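## Task

Facing the rack front, which holds drive blanks in three rows of four, find the blank in the bottom row that is third counting from the left. Push it in until it stops and latches. Leave every other blank alone. The rack is free to move and must stay put: tipping it more than slightly counts as failure, and it must finish in its original place. The blank has to stay latched on its own; it does not count if only the robot is holding it there at the end.

## Robot and tools

Robot: one arm with six joints and a two-finger gripper, in a physics simulation. Joints in column order: waist, shoulder, elbow, forearm roll, wrist pitch, wrist roll. Stated ranges in radians: waist, shoulder, forearm roll, wrist pitch and wrist roll -6.283 to 6.283; elbow -2.792 to 2.792. The true end of any joint may sit up to 0.010 rad either side of the stated value.

Scene frame: origin on the table surface straight under the arm base, +z up, +y to the left when looking along +x. The base may be tilted relative to the table. Gripper fingers point along the gripper's own +z and close along its x axis. The reported end_effector_position is the spot midway between the finger pads; fingertips extend 17.5 mm past it. A flat block protrudes about 9 cm from the last joint's axis toward the gripper's -y and rotates with it, so watch its clearance. Turning only the last joint moves the pad midpoint around a 25 mm circle.

Tool execute_actions. Argument actions is a list holding at most one item. An empty list just reports the current state. An item with rows drives the arm: rows is a list of 1 to 15 rows, steps is 1 to 15 (default 15), each step lasting 1/30 s; one row is applied per step and the final row repeats to fill the remaining steps. An item with only steps (up to 300) is a wait: nothing new is commanded, and it returns once that many steps have elapsed since the previous result, with your reply time counted in. Optional pictures (boolean) chooses whether camera images come back; by default they do.

Each row has exactly 9 plain numbers, one list for the single arm: six absolute joint target angles in radians (same format as the Joint positions line), then gripper position, gripper force_limit, gripper speed, each scaled to -1..1. These are targets to go to, not offsets. Gripper position +1 is fully open (50 mm gap), about -0.65 has the pads meeting, and -1 means close until blocked. force_limit maps -1, 0, +1 to roughly 20, 102, 185 N per pad (actual force may be up to ~17% more). speed maps -1, 0, +1 to 20, 85, 150 mm/s of gap change. A call is refused, sending nothing, if a joint target lies over 0.010 rad beyond its range end and farther out than the last reported angle. Targets past a joint's real end are clipped to that end, and the result may report "joint sent to its limit" (possibly about an earlier, still-running action); absence of that line does not prove there is room left.

Motion limits: the drive caps target speed at 2.09 rad/s (waist, shoulder), 3.14 (elbow), 3.93 (the three wrist joints), takes 0.3 s to accelerate, and coordinates joints so they arrive together. Each step's sent target is held within a lead of the measured angle: 0.456 rad (waist, shoulder), 0.683 (elbow), 0.854 (wrist joints). If targets would move the hand over 70 mm from where it is measured, all are pulled back proportionally. So distant targets take several calls. Between calls the arm keeps heading toward the last row sent until it nearly stops or is blocked; after that, only a new action pushes it farther.

Result lines: the state line gives end_effector_position (m), end_effector_quat_wxyz, and linear/angular velocities in the scene frame; printed position can be off, more so at long reach. Joint positions and Joint velocities follow column order (rad, rad/s). Joint torques are in the same order, with per-unit offset, scale and noise; a steady change at rest means contact or load. Flange force is the controller's estimate of external force on the gripper, never exactly zero, worst after sudden stops; "no reading" means no estimate. "joint command not followed" means a clearance check (mounting block or post counts as arm) altered or blocked targets; HELD marks steps whose row was not fully sent. position_measured is in counts: gap ≈ (250 - value) × 0.202 mm. object_status: 0 moving, 1 blocked while opening, 2 blocked while closing (gripping), 3 reached target or pads met. A new gripper position resets status to 0 until the fingers settle; force_limit and speed only change after a position change of at least 0.01. MOTOR HOT warns of overheating; OVER-TEMPERATURE FAULT means brakes were set.

Tool zoom_image: camera is "cam_high" or "cam_wrist" (each 672x504); region [x0, y0, x1, y1] in pixels from the top-left, at most 504 by 504; it returns a closer look at that camera's latest image.

Tool finished_scene: argument scene, the number of the current scene. It ends that scene irreversibly, reports success and begins the next task. Replying without any tool call ends everything.

Suggested order: look, identify the target blank from images (zoom if needed), bring the closed gripper or fingertips in front of the blank, push straight in gently and slowly, back off, and check it stays latched before finishing.

Avoid: pushing hard enough to slide or tip the unsecured rack, touching neighbouring blanks, knocking anything off the table, and abrupt hits. Contact torque reaching a joint's load limit (waist 295, shoulder 295, elbow 139, wrist joints 39.1 N m), or any external force of 144 N, triggers a fault: the arm yields, halts 10 s and skips the rest of the call. Keep pushes modest and motions smooth.

Each tool is called as name(argument=value, ...), one argument or row to a line, values as JSON.

## Session

execute_actions(
  actions=[],
)

Scene clock: 0.00 s of 4500.00 s.
end_effector_position=(+0.3951, +0.2452, +0.1327) position_measured=3 object_status=3 end_effector_quat_wxyz=(+0.156, +0.448, +0.739, -0.478) end_effector_velocity=(+0.000, +0.001, +0.000) end_effector_angular_velocity=(+0.001, -0.002, +0.001)
Joint positions: [ 0.762  0.65   1.886 -0.492  1.58   0.546]
Joint velocities: [ 0.001 -0.    -0.001 -0.    -0.     0.   ]
Joint torques (N m, as the joint torque sensors report them, + toward a larger angle): no reading
Flange force (N, the push that the arm receives, along the gripper's own x y z axes): no reading

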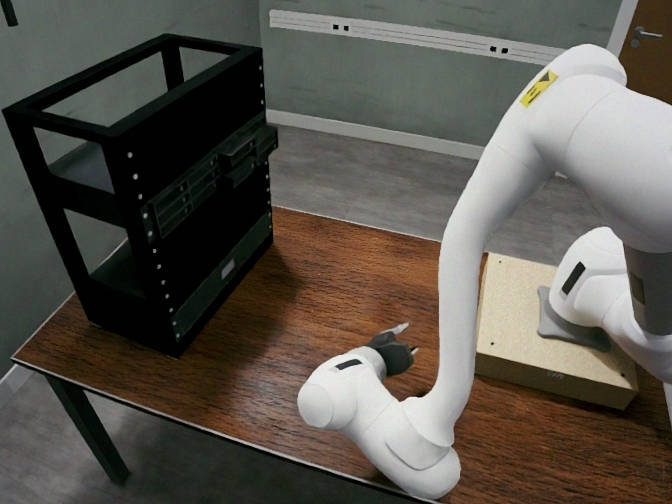

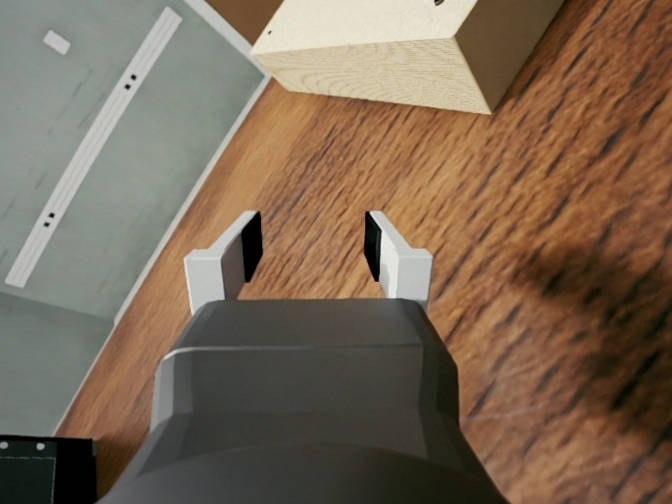

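zoom_image(
  camera="cam_high",
  region=[120, 90, 300, 260],
)

Region (120, 90, 300, 260) of cam_high's 672x504 image, scaled by 2.800, with more detail than that image has.

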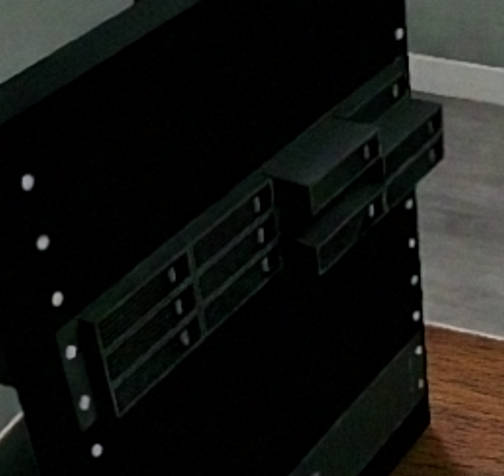

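execute_actions(
  actions=[
    {"rows": [[0.1569, 0.2876, 2.3077, -2.8718, 1.0407, -0.1389, -0.7, 0, 0]], "steps": 15},
  ],
  pictures=false,
)

execute_actions(
  actions=[
    {"steps": 55},
  ],
)

Scene clock: 76.70 s of 4500.00 s.
end_effector_position=(+0.5036, +0.0727, +0.1725) position_measured=204 object_status=0 end_effector_quat_wxyz=(+0.210, +0.303, +0.813, -0.451) end_effector_velocity=(+0.231, -0.371, +0.119) end_effector_angular_velocity=(-0.176, +0.128, +0.821)
Joint positions: [ 0.541  0.503  2.057 -0.908  1.361  0.268]
Joint velocities: [-0.514 -0.288  0.334 -1.049 -0.427 -0.542]
Joint torques (N m, as the joint torque sensors report them, + toward a larger angle): [  9.66 -74.65 -18.95   0.22   2.72   0.08]
Flange force (N, the push that the arm receives, along the gripper's own x y z axes): [-6.7 5.5 10.8]
Steps of this call (steps 1 to 90: nothing new was sent; then 73.20 s passed at rest; steps 91 to 105: all 15 steps of this action). Readings (joint positions | what the end effector reports):
91: [0.762 0.650 1.886 -0.492 1.580 0.546] | position_measured=7 object_status=0
92: [0.759 0.648 1.888 -0.497 1.576 0.541] | position_measured=21 object_status=0
94: [0.732 0.627 1.914 -0.549 1.543 0.500] | position_measured=50 object_status=0
98: [0.663 0.576 1.972 -0.676 1.469 0.405] | position_measured=106 object_status=0
105: the state above

Scene clock: 78.53 s of 4500.00 s.
end_effector_position=(+0.7581, +0.0882, +0.3765) position_measured=253 object_status=3 end_effector_quat_wxyz=(+0.482, -0.482, +0.517, -0.517) end_effector_velocity=(-0.000, +0.000, -0.000) end_effector_angular_velocity=(-0.001, -0.000, +0.000)
Joint positions: [ 0.157  0.288  2.308 -2.872  1.041 -0.139]
Joint velocities: [ 0.     0.     0.001 -0.     0.001 -0.   ]
Joint torques (N m, as the joint torque sensors report them, + toward a larger angle): [  2.46 -55.21 -23.95  -2.69   3.59  -0.19]
Flange force (N, the push that the arm receives, along the gripper's own x y z axes): [4.5 -0.2 3.4]
Steps of this call (steps 1 to 55: the robot went on to your last target). Readings (joint positions | what the end effector reports):
1: [0.524 0.493 2.068 -0.944 1.346 0.249] | position_measured=218 object_status=0
2: [0.507 0.484 2.079 -0.981 1.332 0.231] | position_measured=232 object_status=0
4: [0.473 0.465 2.101 -1.060 1.304 0.196] | position_measured=253 object_status=0
8: [0.409 0.429 2.144 -1.236 1.250 0.127] | position_measured=253 object_status=0
55: the state above

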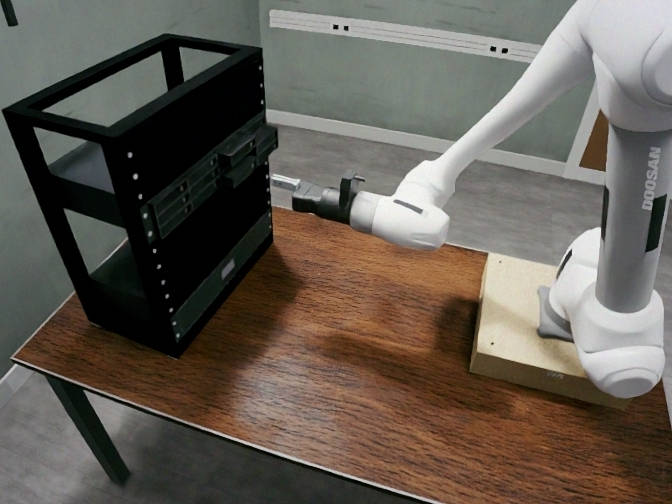

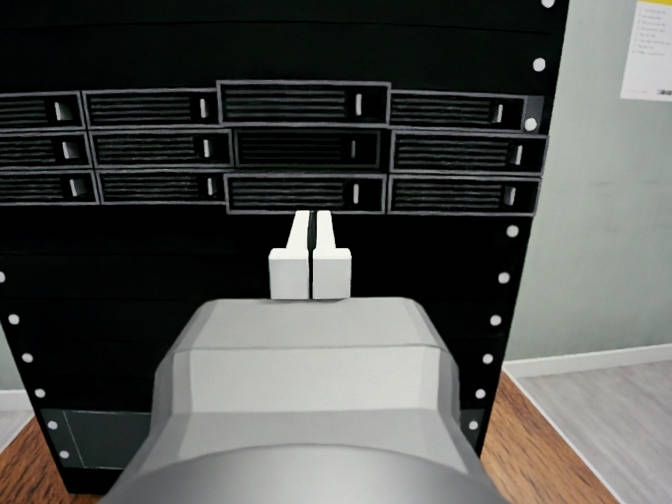

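zoom_image(
  camera="cam_wrist",
  region=[200, 70, 420, 260],
)

zoom_image(
  camera="cam_high",
  region=[200, 110, 340, 220],
)

Region (200, 70, 420, 260) of cam_wrist's 672x504 image, scaled by 2.291, with more detail than that image has; it fills the top 435 rows of this view, and the rest is white.

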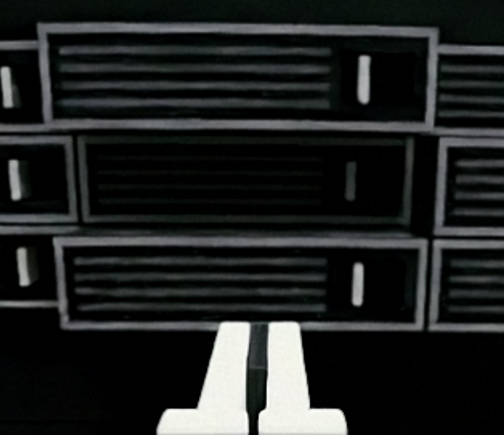

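Region (200, 110, 340, 220) of cam_high's 672x504 image, scaled by 3.600, with more detail than that image has; it fills the top 396 rows of this view, and the rest is white.

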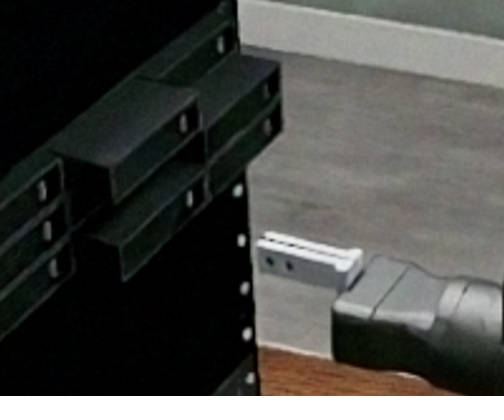

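execute_actions(
  actions=[
    {"rows": [[0.1564,0.2897,2.3032,-2.8719,1.0383,-0.1394,-0.7,0,0],[0.1555,0.2939,2.2943,-2.8722,1.0336,-0.1403,-0.7,0,0],[0.1544,0.2993,2.2827,-2.8725,1.0275,-0.1415,-0.7,0,0],[0.1531,0.3051,2.2702,-2.8729,1.0209,-0.1428,-0.7,0,0],[0.1517,0.3118,2.2559,-2.8733,1.0134,-0.1444,-0.7,0,0],[0.1504,0.3176,2.2434,-2.8737,1.0068,-0.1457,-0.7,0,0],[0.1492,0.3230,2.2318,-2.8740,1.0007,-0.1469,-0.7,0,0],[0.1483,0.3272,2.2229,-2.8743,0.9960,-0.1478,-0.7,0,0],[0.1479,0.3293,2.2184,-2.8744,0.9936,-0.1483,-0.7,0,0]], "steps": 15},
  ],
)

zoom_image(
  camera="cam_wrist",
  region=[180, 110, 440, 300],
)

zoom_image(
  camera="cam_high",
  region=[200, 110, 340, 220],
)

Scene clock: 145.60 s of 4500.00 s.
end_effector_position=(+0.8052, +0.0912, +0.3830) position_measured=253 object_status=3 end_effector_quat_wxyz=(+0.482, -0.482, +0.517, -0.517) end_effector_velocity=(+0.005, +0.001, +0.001) end_effector_angular_velocity=(-0.001, -0.000, +0.001)
Joint positions: [ 0.148  0.329  2.219 -2.874  0.994 -0.148]
Joint velocities: [-0.001  0.004 -0.01  -0.001 -0.005 -0.002]
Joint torques (N m, as the joint torque sensors report them, + toward a larger angle): [  3.43 -62.21 -25.13  -2.93   3.82   0.08]
Flange force (N, the push that the arm receives, along the gripper's own x y z axes): [4.8 -0.3 4.8]
Steps of this call (steps 1 to 15: the robot went on to your last target; steps 16 to 90: nothing new was sent; then 63.57 s passed at rest; steps 91 to 105: all 15 steps of this action). Readings (joint positions | what the end effector reports):
91: [0.157 0.288 2.308 -2.872 1.041 -0.139] | position_measured=253 object_status=3
92: [0.157 0.288 2.307 -2.872 1.040 -0.139] | position_measured=253 object_status=3
94: [0.156 0.292 2.297 -2.872 1.035 -0.140] | position_measured=253 object_status=3
98: [0.151 0.312 2.254 -2.873 1.012 -0.145] | position_measured=253 object_status=3
105: the state above

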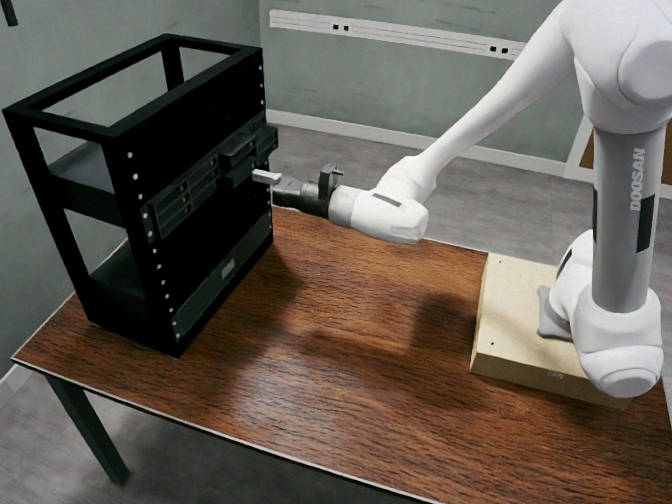

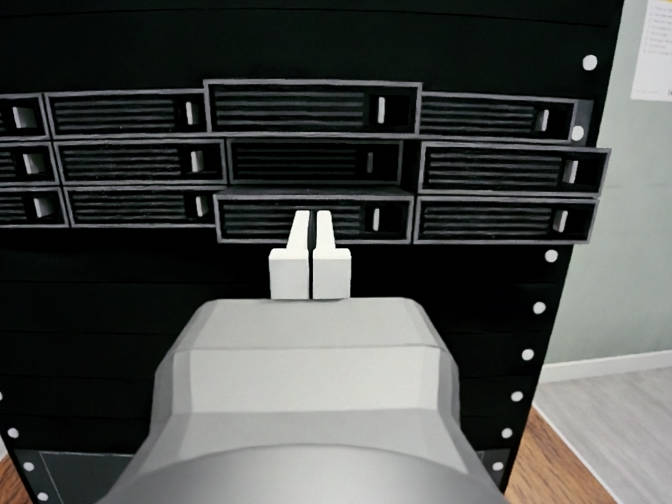

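Region (180, 110, 440, 300) of cam_wrist's 672x504 image, scaled by 1.938, with more detail than that image has; it fills the top 368 rows of this view, and the rest is white.

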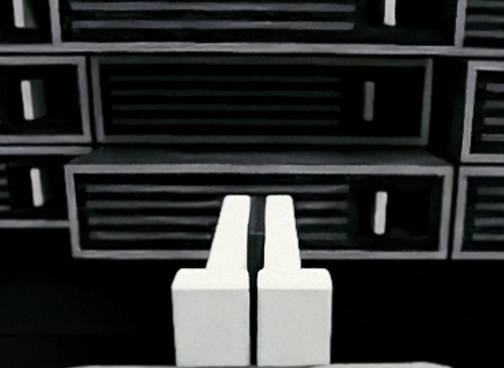

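Region (200, 110, 340, 220) of cam_high's 672x504 image, scaled by 3.600, with more detail than that image has; it fills the top 396 rows of this view, and the rest is white.

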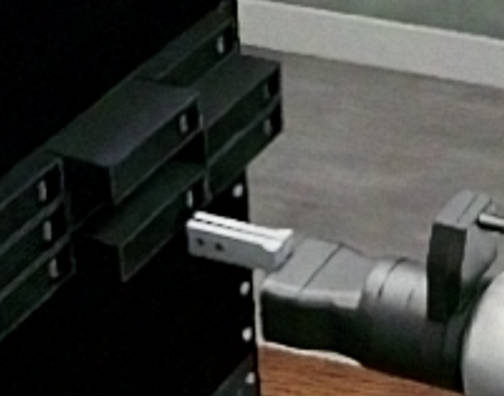

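execute_actions(
  actions=[
    {"rows": [[0.14768,0.32934,2.21736,-2.87459,0.99255,-0.14825,-0.7,0,0],[0.14726,0.32992,2.21542,-2.87496,0.99116,-0.14820,-0.7,0,0],[0.14664,0.33104,2.21257,-2.87552,0.98939,-0.14811,-0.7,0,0],[0.14581,0.33270,2.20881,-2.87626,0.98724,-0.14800,-0.7,0,0],[0.14497,0.33436,2.20506,-2.87700,0.98508,-0.14789,-0.7,0,0],[0.14414,0.33652,2.20144,-2.87775,0.98355,-0.14777,-0.7,0,0],[0.14330,0.33868,2.19782,-2.87849,0.98201,-0.14766,-0.7,0,0],[0.14268,0.34030,2.19511,-2.87905,0.98086,-0.14758,-0.7,0,0],[0.14226,0.34138,2.19330,-2.87942,0.98010,-0.14752,-0.7,0,0],[0.14184,0.34246,2.19149,-2.87979,0.97933,-0.14746,-0.7,0,0],[0.14143,0.34354,2.18968,-2.88017,0.97856,-0.14741,-0.7,0,0],[0.14101,0.34462,2.18787,-2.88054,0.97779,-0.14735,-0.7,0,0],[0.14059,0.34570,2.18606,-2.88091,0.97703,-0.14729,-0.7,0,0],[0.14018,0.34678,2.18425,-2.88128,0.97626,-0.14724,-0.7,0,0],[0.13976,0.34786,2.18244,-2.88165,0.97549,-0.14718,-0.7,0,0]], "steps": 15},
  ],
  pictures=false,
)

execute_actions(
  actions=[
    {"rows": [[0.13934,0.34894,2.18063,-2.88203,0.97473,-0.14713,-0.7,0,0],[0.13892,0.35002,2.17882,-2.88240,0.97396,-0.14707,-0.7,0,0],[0.13830,0.35164,2.17610,-2.88296,0.97281,-0.14699,-0.7,0,0],[0.13747,0.35380,2.17248,-2.88370,0.97128,-0.14687,-0.7,0,0],[0.13663,0.35596,2.16886,-2.88444,0.96974,-0.14676,-0.7,0,0],[0.13580,0.35812,2.16524,-2.88519,0.96821,-0.14665,-0.7,0,0],[0.13496,0.36028,2.16162,-2.88593,0.96667,-0.14653,-0.7,0,0],[0.13413,0.36244,2.15800,-2.88668,0.96514,-0.14642,-0.7,0,0],[0.13330,0.36460,2.15438,-2.88742,0.96361,-0.14631,-0.7,0,0],[0.13246,0.36676,2.15076,-2.88816,0.96207,-0.14620,-0.7,0,0],[0.13163,0.36892,2.14714,-2.88891,0.96054,-0.14608,-0.7,0,0],[0.13079,0.37108,2.14352,-2.88965,0.95900,-0.14597,-0.7,0,0],[0.13017,0.37270,2.14081,-2.89021,0.95785,-0.14589,-0.7,0,0],[0.12975,0.37378,2.13900,-2.89058,0.95709,-0.14583,-0.7,0,0],[0.12954,0.37432,2.13809,-2.89077,0.95670,-0.14580,-0.7,0,0]], "steps": 15},
  ],
  pictures=false,
)

execute_actions(
  actions=[
    {"steps": 9},
  ],
)

zoom_image(
  camera="cam_wrist",
  region=[170, 130, 450, 300],
)

zoom_image(
  camera="cam_wrist",
  region=[160, 170, 280, 290],
)

Scene clock: 191.57 s of 4500.00 s.
end_effector_position=(+0.8226, +0.0902, +0.3847) position_measured=253 object_status=3 end_effector_quat_wxyz=(+0.482, -0.482, +0.517, -0.517) end_effector_velocity=(+0.030, -0.002, -0.000) end_effector_angular_velocity=(+0.001, +0.001, +0.000)
Joint positions: [ 0.141  0.345  2.187 -2.881  0.977 -0.147]
Joint velocities: [-0.013  0.033 -0.054 -0.012 -0.023  0.002]
Joint torques (N m, as the joint torque sensors report them, + toward a larger angle): [  4.95 -64.42 -26.3   -2.83   3.07   0.24]
Flange force (N, the push that the arm receives, along the gripper's own x y z axes): [7.9 1.9 4.7]
Steps of this call (steps 1 to 15: the robot went on to your last target; steps 16 to 90: nothing new was sent; then 42.47 s passed at rest; steps 91 to 105: all 15 steps of this action). Readings (joint positions | what the end effector reports):
91: [0.148 0.329 2.218 -2.874 0.994 -0.148] | position_measured=253 object_status=3
92: [0.148 0.329 2.218 -2.874 0.993 -0.148] | position_measured=253 object_status=3
94: [0.147 0.330 2.215 -2.875 0.991 -0.148] | position_measured=253 object_status=3
98: [0.144 0.336 2.203 -2.877 0.984 -0.148] | position_measured=253 object_status=3
105: the state above

Scene clock: 192.07 s of 4500.00 s.
end_effector_position=(+0.8470, +0.0881, +0.3847) position_measured=253 object_status=3 end_effector_quat_wxyz=(+0.482, -0.482, +0.517, -0.517) end_effector_velocity=(+0.040, -0.004, -0.000) end_effector_angular_velocity=(-0.000, -0.001, -0.001)
Joint positions: [ 0.131  0.372  2.143 -2.89   0.959 -0.146]
Joint velocities: [-0.017  0.044 -0.073 -0.015 -0.029  0.003]
Joint torques (N m, as the joint torque sensors report them, + toward a larger angle): [  5.12 -68.62 -27.92  -3.25   3.34  -0.13]
Flange force (N, the push that the arm receives, along the gripper's own x y z axes): [7.2 1.3 -0.1]
Steps of this call (steps 1 to 15: all 15 steps of this action). Readings (joint positions | what the end effector reports):
1: [0.140 0.346 2.185 -2.881 0.977 -0.147] | position_measured=253 object_status=3
2: [0.140 0.347 2.183 -2.881 0.976 -0.147] | position_measured=253 object_status=3
4: [0.139 0.350 2.179 -2.882 0.974 -0.147] | position_measured=253 object_status=3
8: [0.136 0.357 2.167 -2.885 0.969 -0.147] | position_measured=253 object_status=3
15: the state above

Scene clock: 192.37 s of 4500.00 s.
end_effector_position=(+0.8495, +0.0878, +0.3847) position_measured=253 object_status=3 end_effector_quat_wxyz=(+0.482, -0.482, +0.517, -0.517) end_effector_velocity=(+0.001, -0.000, +0.001) end_effector_angular_velocity=(+0.000, -0.002, -0.000)
Joint positions: [ 0.13   0.374  2.138 -2.891  0.957 -0.146]
Joint velocities: [-0.     0.    -0.001 -0.     0.001  0.001]
Joint torques (N m, as the joint torque sensors report them, + toward a larger angle): [  0.46 -66.49 -28.86  -2.78   2.97  -0.28]
Flange force (N, the push that the arm receives, along the gripper's own x y z axes): [1.8 0.5 -1.6]
Steps of this call (steps 1 to 9: the robot went on to your last target). Readings (joint positions | what the end effector reports):
1: [0.130 0.373 2.141 -2.890 0.958 -0.146] | position_measured=253 object_status=3
2: [0.130 0.374 2.139 -2.891 0.957 -0.146] | position_measured=253 object_status=3
4: [0.130 0.374 2.138 -2.891 0.957 -0.146] | position_measured=253 object_status=3
8: [0.130 0.374 2.138 -2.891 0.957 -0.146] | position_measured=253 object_status=3
9: the state above

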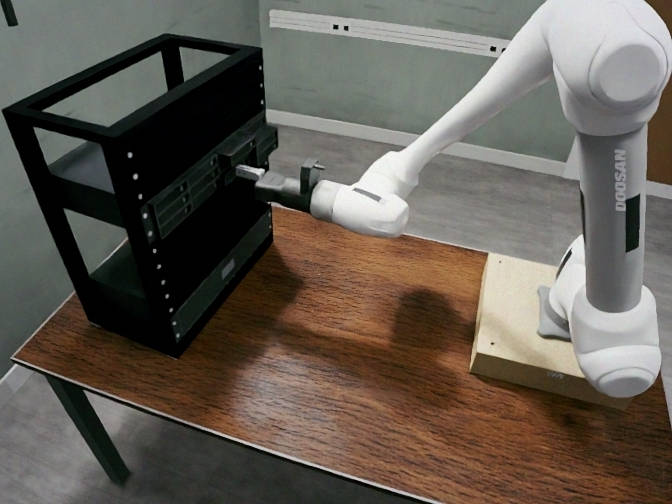

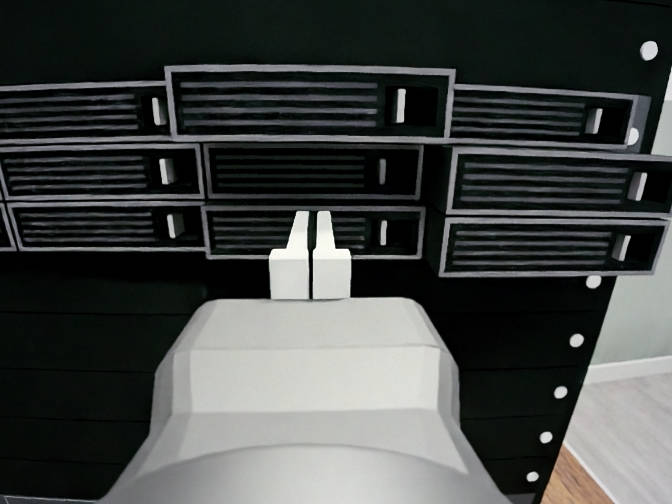

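Region (170, 130, 450, 300) of cam_wrist's 672x504 image, scaled by 1.800, with more detail than that image has; it fills the top 306 rows of this view, and the rest is white.

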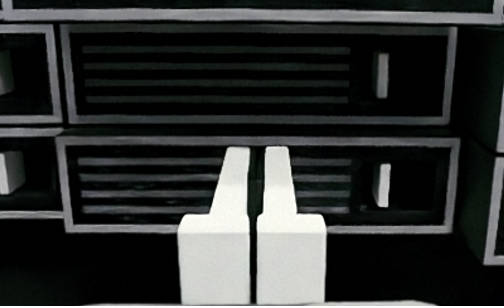

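Region (160, 170, 280, 290) of cam_wrist's 672x504 image, scaled by 4.200, with more detail than that image has.

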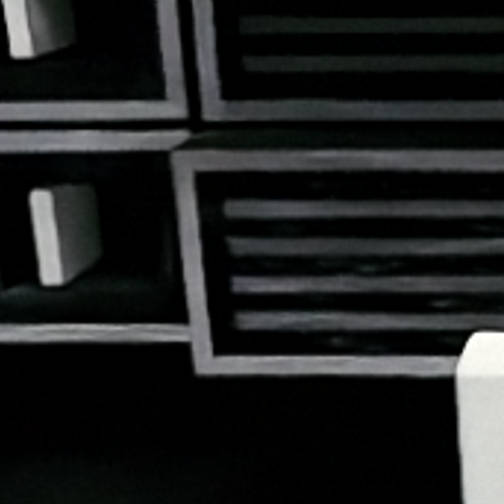

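execute_actions(
  actions=[
    {"rows": [[0.12933,0.37486,2.13719,-2.89095,0.95632,-0.14577,-0.7,0,0],[0.12892,0.37594,2.13538,-2.89133,0.95555,-0.14572,-0.7,0,0],[0.12850,0.37702,2.13357,-2.89170,0.95478,-0.14566,-0.7,0,0],[0.12808,0.37810,2.13176,-2.89207,0.95402,-0.14561,-0.7,0,0],[0.12767,0.37918,2.12995,-2.89244,0.95325,-0.14555,-0.7,0,0],[0.12725,0.38026,2.12814,-2.89281,0.95248,-0.14549,-0.7,0,0],[0.12683,0.38134,2.12633,-2.89319,0.95172,-0.14544,-0.7,0,0],[0.12650,0.38220,2.12488,-2.89348,0.95110,-0.14539,-0.7,0,0],[0.12621,0.38296,2.12361,-2.89374,0.95057,-0.14535,-0.7,0,0],[0.12600,0.38350,2.12271,-2.89393,0.95018,-0.14532,-0.7,0,0],[0.12579,0.38404,2.12180,-2.89412,0.94980,-0.14530,-0.7,0,0]], "steps": 15},
  ],
  pictures=false,
)

execute_actions(
  actions=[
    {"steps": 4},
  ],
)

zoom_image(
  camera="cam_wrist",
  region=[160, 170, 280, 290],
)

Scene clock: 221.73 s of 4500.00 s.
end_effector_position=(+0.8582, +0.0869, +0.3846) position_measured=253 object_status=3 end_effector_quat_wxyz=(+0.482, -0.482, +0.517, -0.517) end_effector_velocity=(+0.002, +0.001, +0.001) end_effector_angular_velocity=(+0.001, -0.003, +0.001)
Joint positions: [ 0.126  0.384  2.122 -2.894  0.95  -0.145]
Joint velocities: [ 0.     0.002 -0.005 -0.001 -0.001  0.001]
Joint torques (N m, as the joint torque sensors report them, + toward a larger angle): [  0.09 -71.2  -30.16  -2.91   2.77  -0.05]
Flange force (N, the push that the arm receives, along the gripper's own x y z axes): [-0.1 5.9 -1.3]
Steps of this call (steps 1 to 15: the robot went on to your last target; steps 16 to 90: nothing new was sent; then 25.87 s passed at rest; steps 91 to 105: all 15 steps of this action). Readings (joint positions | what the end effector reports):
91: [0.130 0.374 2.138 -2.891 0.957 -0.146] | position_measured=253 object_status=3
92: [0.129 0.375 2.138 -2.891 0.957 -0.146] | position_measured=253 object_status=3
94: [0.129 0.376 2.136 -2.891 0.956 -0.146] | position_measured=253 object_status=3
98: [0.127 0.380 2.129 -2.893 0.953 -0.146] | position_measured=253 object_status=3
105: the state above

Scene clock: 221.87 s of 4500.00 s.
end_effector_position=(+0.8583, +0.0869, +0.3846) position_measured=253 object_status=3 end_effector_quat_wxyz=(+0.482, -0.482, +0.517, -0.517) end_effector_velocity=(+0.000, -0.000, -0.001) end_effector_angular_velocity=(+0.001, +0.001, -0.001)
Joint positions: [ 0.126  0.384  2.122 -2.894  0.95  -0.145]
Joint velocities: [-0.     0.001 -0.     0.001 -0.001  0.001]
Joint torques (N m, as the joint torque sensors report them, + toward a larger angle): [  1.55 -67.39 -29.81  -2.86   3.14   0.04]
Flange force (N, the push that the arm receives, along the gripper's own x y z axes): [3.7 0.3 -3.0]
Steps of this call (steps 1 to 4: the robot went on to your last target). Readings (joint positions | what the end effector reports):
1: [0.126 0.384 2.122 -2.894 0.950 -0.145] | position_measured=253 object_status=3
2: [0.126 0.384 2.122 -2.894 0.950 -0.145] | position_measured=253 object_status=3
4: the state above

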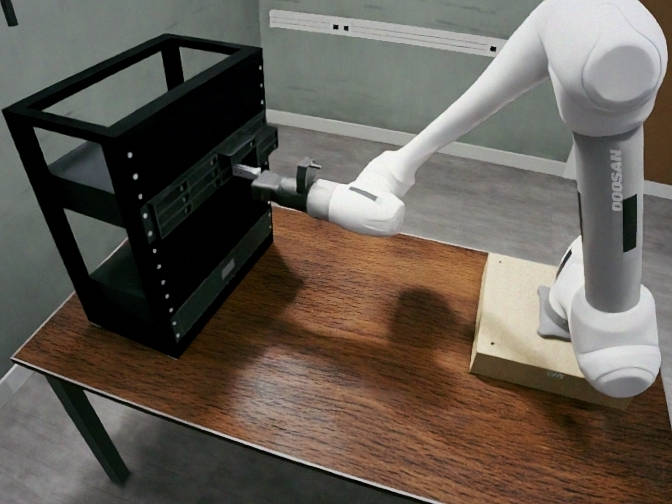

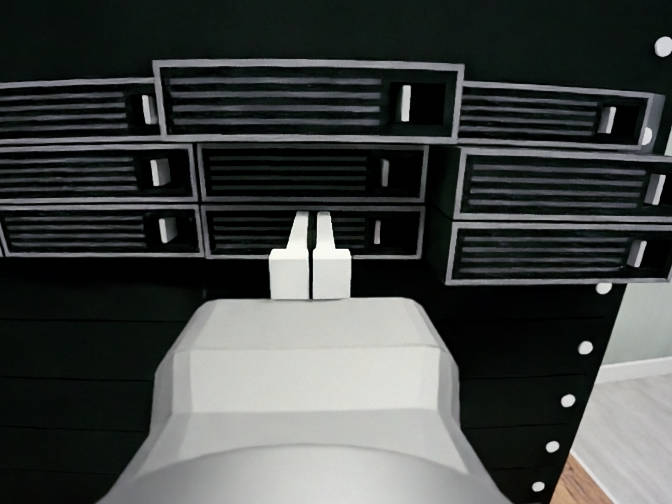

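Region (160, 170, 280, 290) of cam_wrist's 672x504 image, scaled by 4.200, with more detail than that image has.

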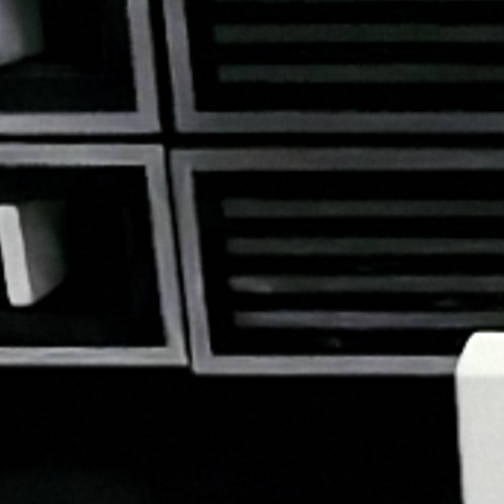

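execute_actions(
  actions=[
    {"rows": [[0.12566,0.38436,2.12126,-2.89423,0.94957,-0.14528,-0.7,0,0],[0.12550,0.38480,2.12053,-2.89438,0.94926,-0.14526,-0.7,0,0],[0.12533,0.38523,2.11981,-2.89453,0.94896,-0.14523,-0.7,0,0],[0.12516,0.38566,2.11909,-2.89467,0.94865,-0.14521,-0.7,0,0],[0.12500,0.38609,2.11836,-2.89482,0.94834,-0.14519,-0.7,0,0],[0.12487,0.38642,2.11782,-2.89493,0.94811,-0.14517,-0.7,0,0],[0.12475,0.38674,2.11728,-2.89505,0.94788,-0.14516,-0.7,0,0],[0.12466,0.38696,2.11691,-2.89512,0.94773,-0.14514,-0.7,0,0],[0.12462,0.38706,2.11673,-2.89516,0.94765,-0.14514,-0.7,0,0]], "steps": 15},
  ],
)

zoom_image(
  camera="cam_wrist",
  region=[160, 170, 280, 290],
)

Scene clock: 234.20 s of 4500.00 s.
end_effector_position=(+0.8611, +0.0866, +0.3846) position_measured=253 object_status=3 end_effector_quat_wxyz=(+0.482, -0.482, +0.517, -0.517) end_effector_velocity=(+0.001, -0.001, -0.000) end_effector_angular_velocity=(+0.001, +0.001, -0.001)
Joint positions: [ 0.125  0.387  2.117 -2.895  0.948 -0.145]
Joint velocities: [-0.001  0.001 -0.002  0.    -0.002  0.   ]
Joint torques (N m, as the joint torque sensors report them, + toward a larger angle): [ -0.42 -66.56 -29.2   -2.9    3.26   0.07]
Flange force (N, the push that the arm receives, along the gripper's own x y z axes): [0.0 -2.2 -3.6]
Steps of this call (steps 1 to 15: the robot went on to your last target; steps 16 to 90: nothing new was sent; then 8.83 s passed at rest; steps 91 to 105: all 15 steps of this action). Readings (joint positions | what the end effector reports):
91: [0.126 0.384 2.122 -2.894 0.950 -0.145] | position_measured=253 object_status=3
92: [0.126 0.384 2.122 -2.894 0.950 -0.145] | position_measured=253 object_status=3
94: [0.126 0.385 2.121 -2.894 0.949 -0.145] | position_measured=253 object_status=3
98: [0.125 0.386 2.118 -2.895 0.948 -0.145] | position_measured=253 object_status=3
105: the state above

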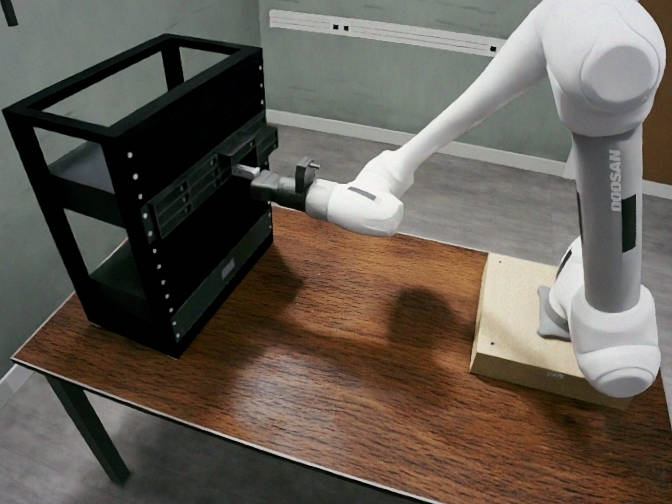

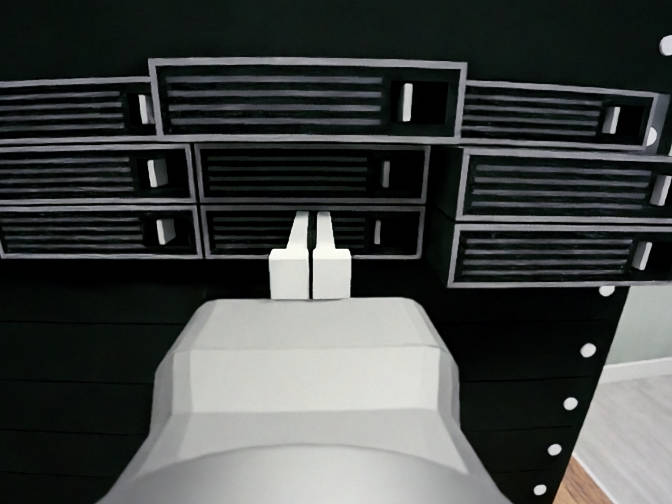

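Region (160, 170, 280, 290) of cam_wrist's 672x504 image, scaled by 4.200, with more detail than that image has.

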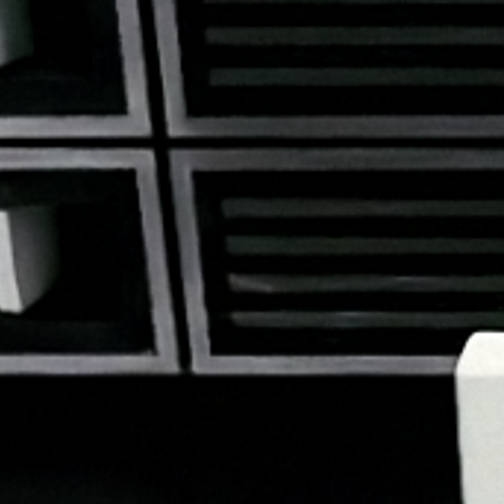

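The latch tab has not snapped back yet. Advancing 0.8 mm.

execute_actions(
  actions=[
    {"rows": [[0.12456,0.38722,2.11646,-2.89522,0.94753,-0.14513,-0.7,0,0],[0.12449,0.38738,2.11619,-2.89527,0.94742,-0.14512,-0.7,0,0],[0.12443,0.38755,2.11592,-2.89533,0.94730,-0.14511,-0.7,0,0],[0.12437,0.38771,2.11564,-2.89538,0.94719,-0.14511,-0.7,0,0],[0.12433,0.38782,2.11546,-2.89542,0.94711,-0.14510,-0.7,0,0],[0.12429,0.38792,2.11528,-2.89546,0.94704,-0.14510,-0.7,0,0]], "steps": 12},
  ],
)

Scene clock: 239.83 s of 4500.00 s.
end_effector_position=(+0.8619, +0.0865, +0.3846) position_measured=253 object_status=3 end_effector_quat_wxyz=(+0.482, -0.482, +0.517, -0.517) end_effector_velocity=(+0.000, -0.001, +0.001) end_effector_angular_velocity=(-0.001, -0.001, -0.001)
Joint positions: [ 0.124  0.388  2.115 -2.895  0.947 -0.145]
Joint velocities: [-0.001 -0.001 -0.001  0.    -0.001 -0.001]
Joint torques (N m, as the joint torque sensors report them, + toward a larger angle): [ -2.3  -61.82 -40.25  -2.77   1.38  -0.13]
Flange force (N, the push that the arm receives, along the gripper's own x y z axes): [4.2 -1.7 -31.3]
Steps of this call (steps 1 to 15: the robot went on to your last target; steps 16 to 90: nothing new was sent; then 2.23 s passed at rest; steps 91 to 102: all 12 steps of this action). Readings (joint positions | what the end effector reports):
91: [0.125 0.387 2.117 -2.895 0.948 -0.145] | position_measured=253 object_status=3
92: [0.125 0.387 2.117 -2.895 0.948 -0.145] | position_measured=253 object_status=3
94: [0.125 0.387 2.116 -2.895 0.947 -0.145] | position_measured=253 object_status=3
98: [0.124 0.388 2.116 -2.895 0.947 -0.145] | position_measured=253 object_status=3
102: the state above

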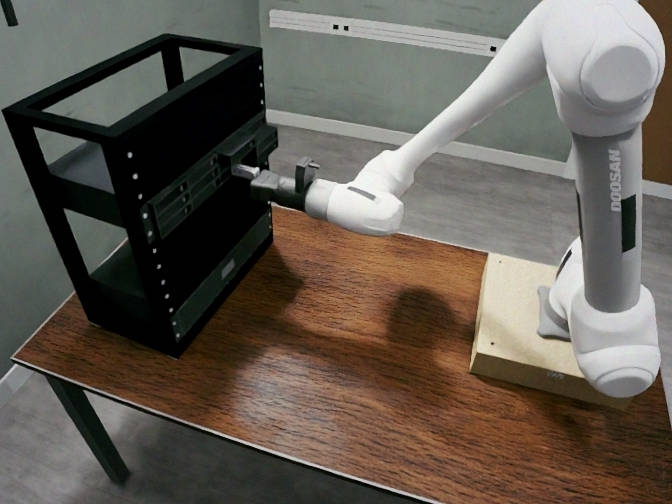

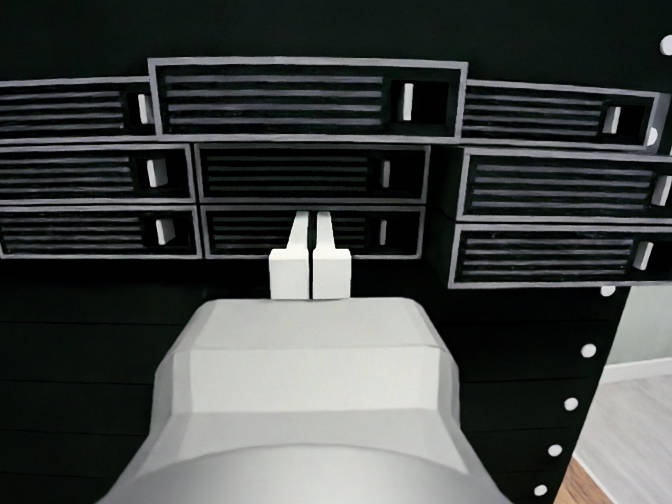

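Stopped and latched. Backing off.

execute_actions(
  actions=[
    {"rows": [[0.12475,0.38674,2.11728,-2.89505,0.94788,-0.14516,-0.7,0,0],[0.12579,0.38404,2.12180,-2.89412,0.94980,-0.14530,-0.7,0,0],[0.12725,0.38026,2.12814,-2.89281,0.95248,-0.14549,-0.7,0,0],[0.12892,0.37594,2.13538,-2.89133,0.95555,-0.14572,-0.7,0,0],[0.13079,0.37108,2.14352,-2.88965,0.95900,-0.14597,-0.7,0,0],[0.13246,0.36676,2.15076,-2.88816,0.96207,-0.14620,-0.7,0,0],[0.13330,0.36460,2.15438,-2.88742,0.96361,-0.14631,-0.7,0,0]], "steps": 14},
  ],
)

Scene clock: 245.60 s of 4500.00 s.
end_effector_position=(+0.8407, +0.0887, +0.3847) position_measured=253 object_status=3 end_effector_quat_wxyz=(+0.482, -0.482, +0.517, -0.517) end_effector_velocity=(-0.001, -0.000, +0.001) end_effector_angular_velocity=(+0.001, -0.002, -0.001)
Joint positions: [ 0.133  0.365  2.154 -2.887  0.964 -0.146]
Joint velocities: [ 0.001 -0.001  0.002  0.001  0.003  0.   ]
Joint torques (N m, as the joint torque sensors report them, + toward a larger angle): [  5.48 -65.6  -28.23  -2.79   3.23  -0.12]
Flange force (N, the push that the arm receives, along the gripper's own x y z axes): [10.4 0.5 2.1]
Steps of this call (steps 1 to 15: the robot went on to your last target; steps 16 to 90: nothing new was sent; then 2.30 s passed at rest; steps 91 to 104: all 14 steps of this action). Readings (joint positions | what the end effector reports):
91: [0.124 0.388 2.115 -2.895 0.947 -0.145] | position_measured=253 object_status=3
92: [0.124 0.388 2.115 -2.895 0.947 -0.145] | position_measured=253 object_status=3
94: [0.125 0.385 2.121 -2.894 0.949 -0.145] | position_measured=253 object_status=3
98: [0.131 0.370 2.146 -2.889 0.960 -0.146] | position_measured=253 object_status=3
104: the state above

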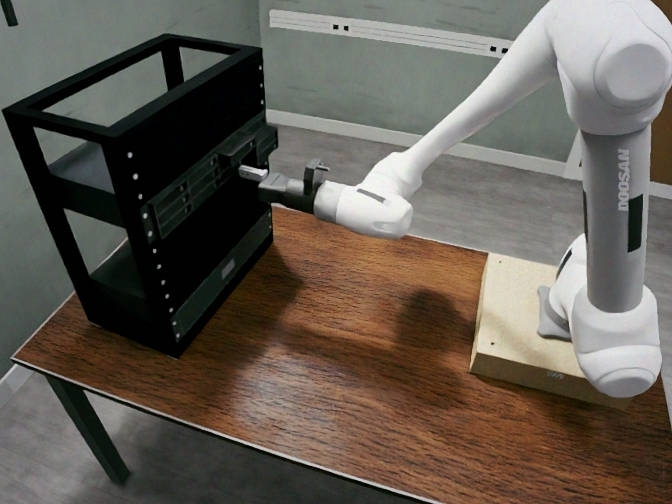

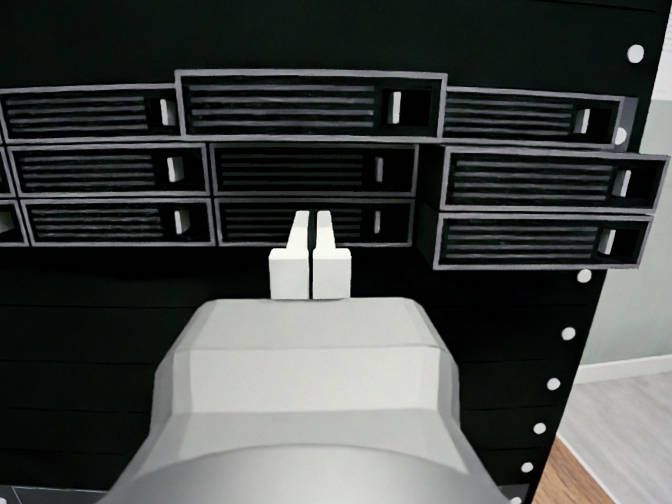

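finished_scene(
  scene=2,
)

The scene is finished: the task was done.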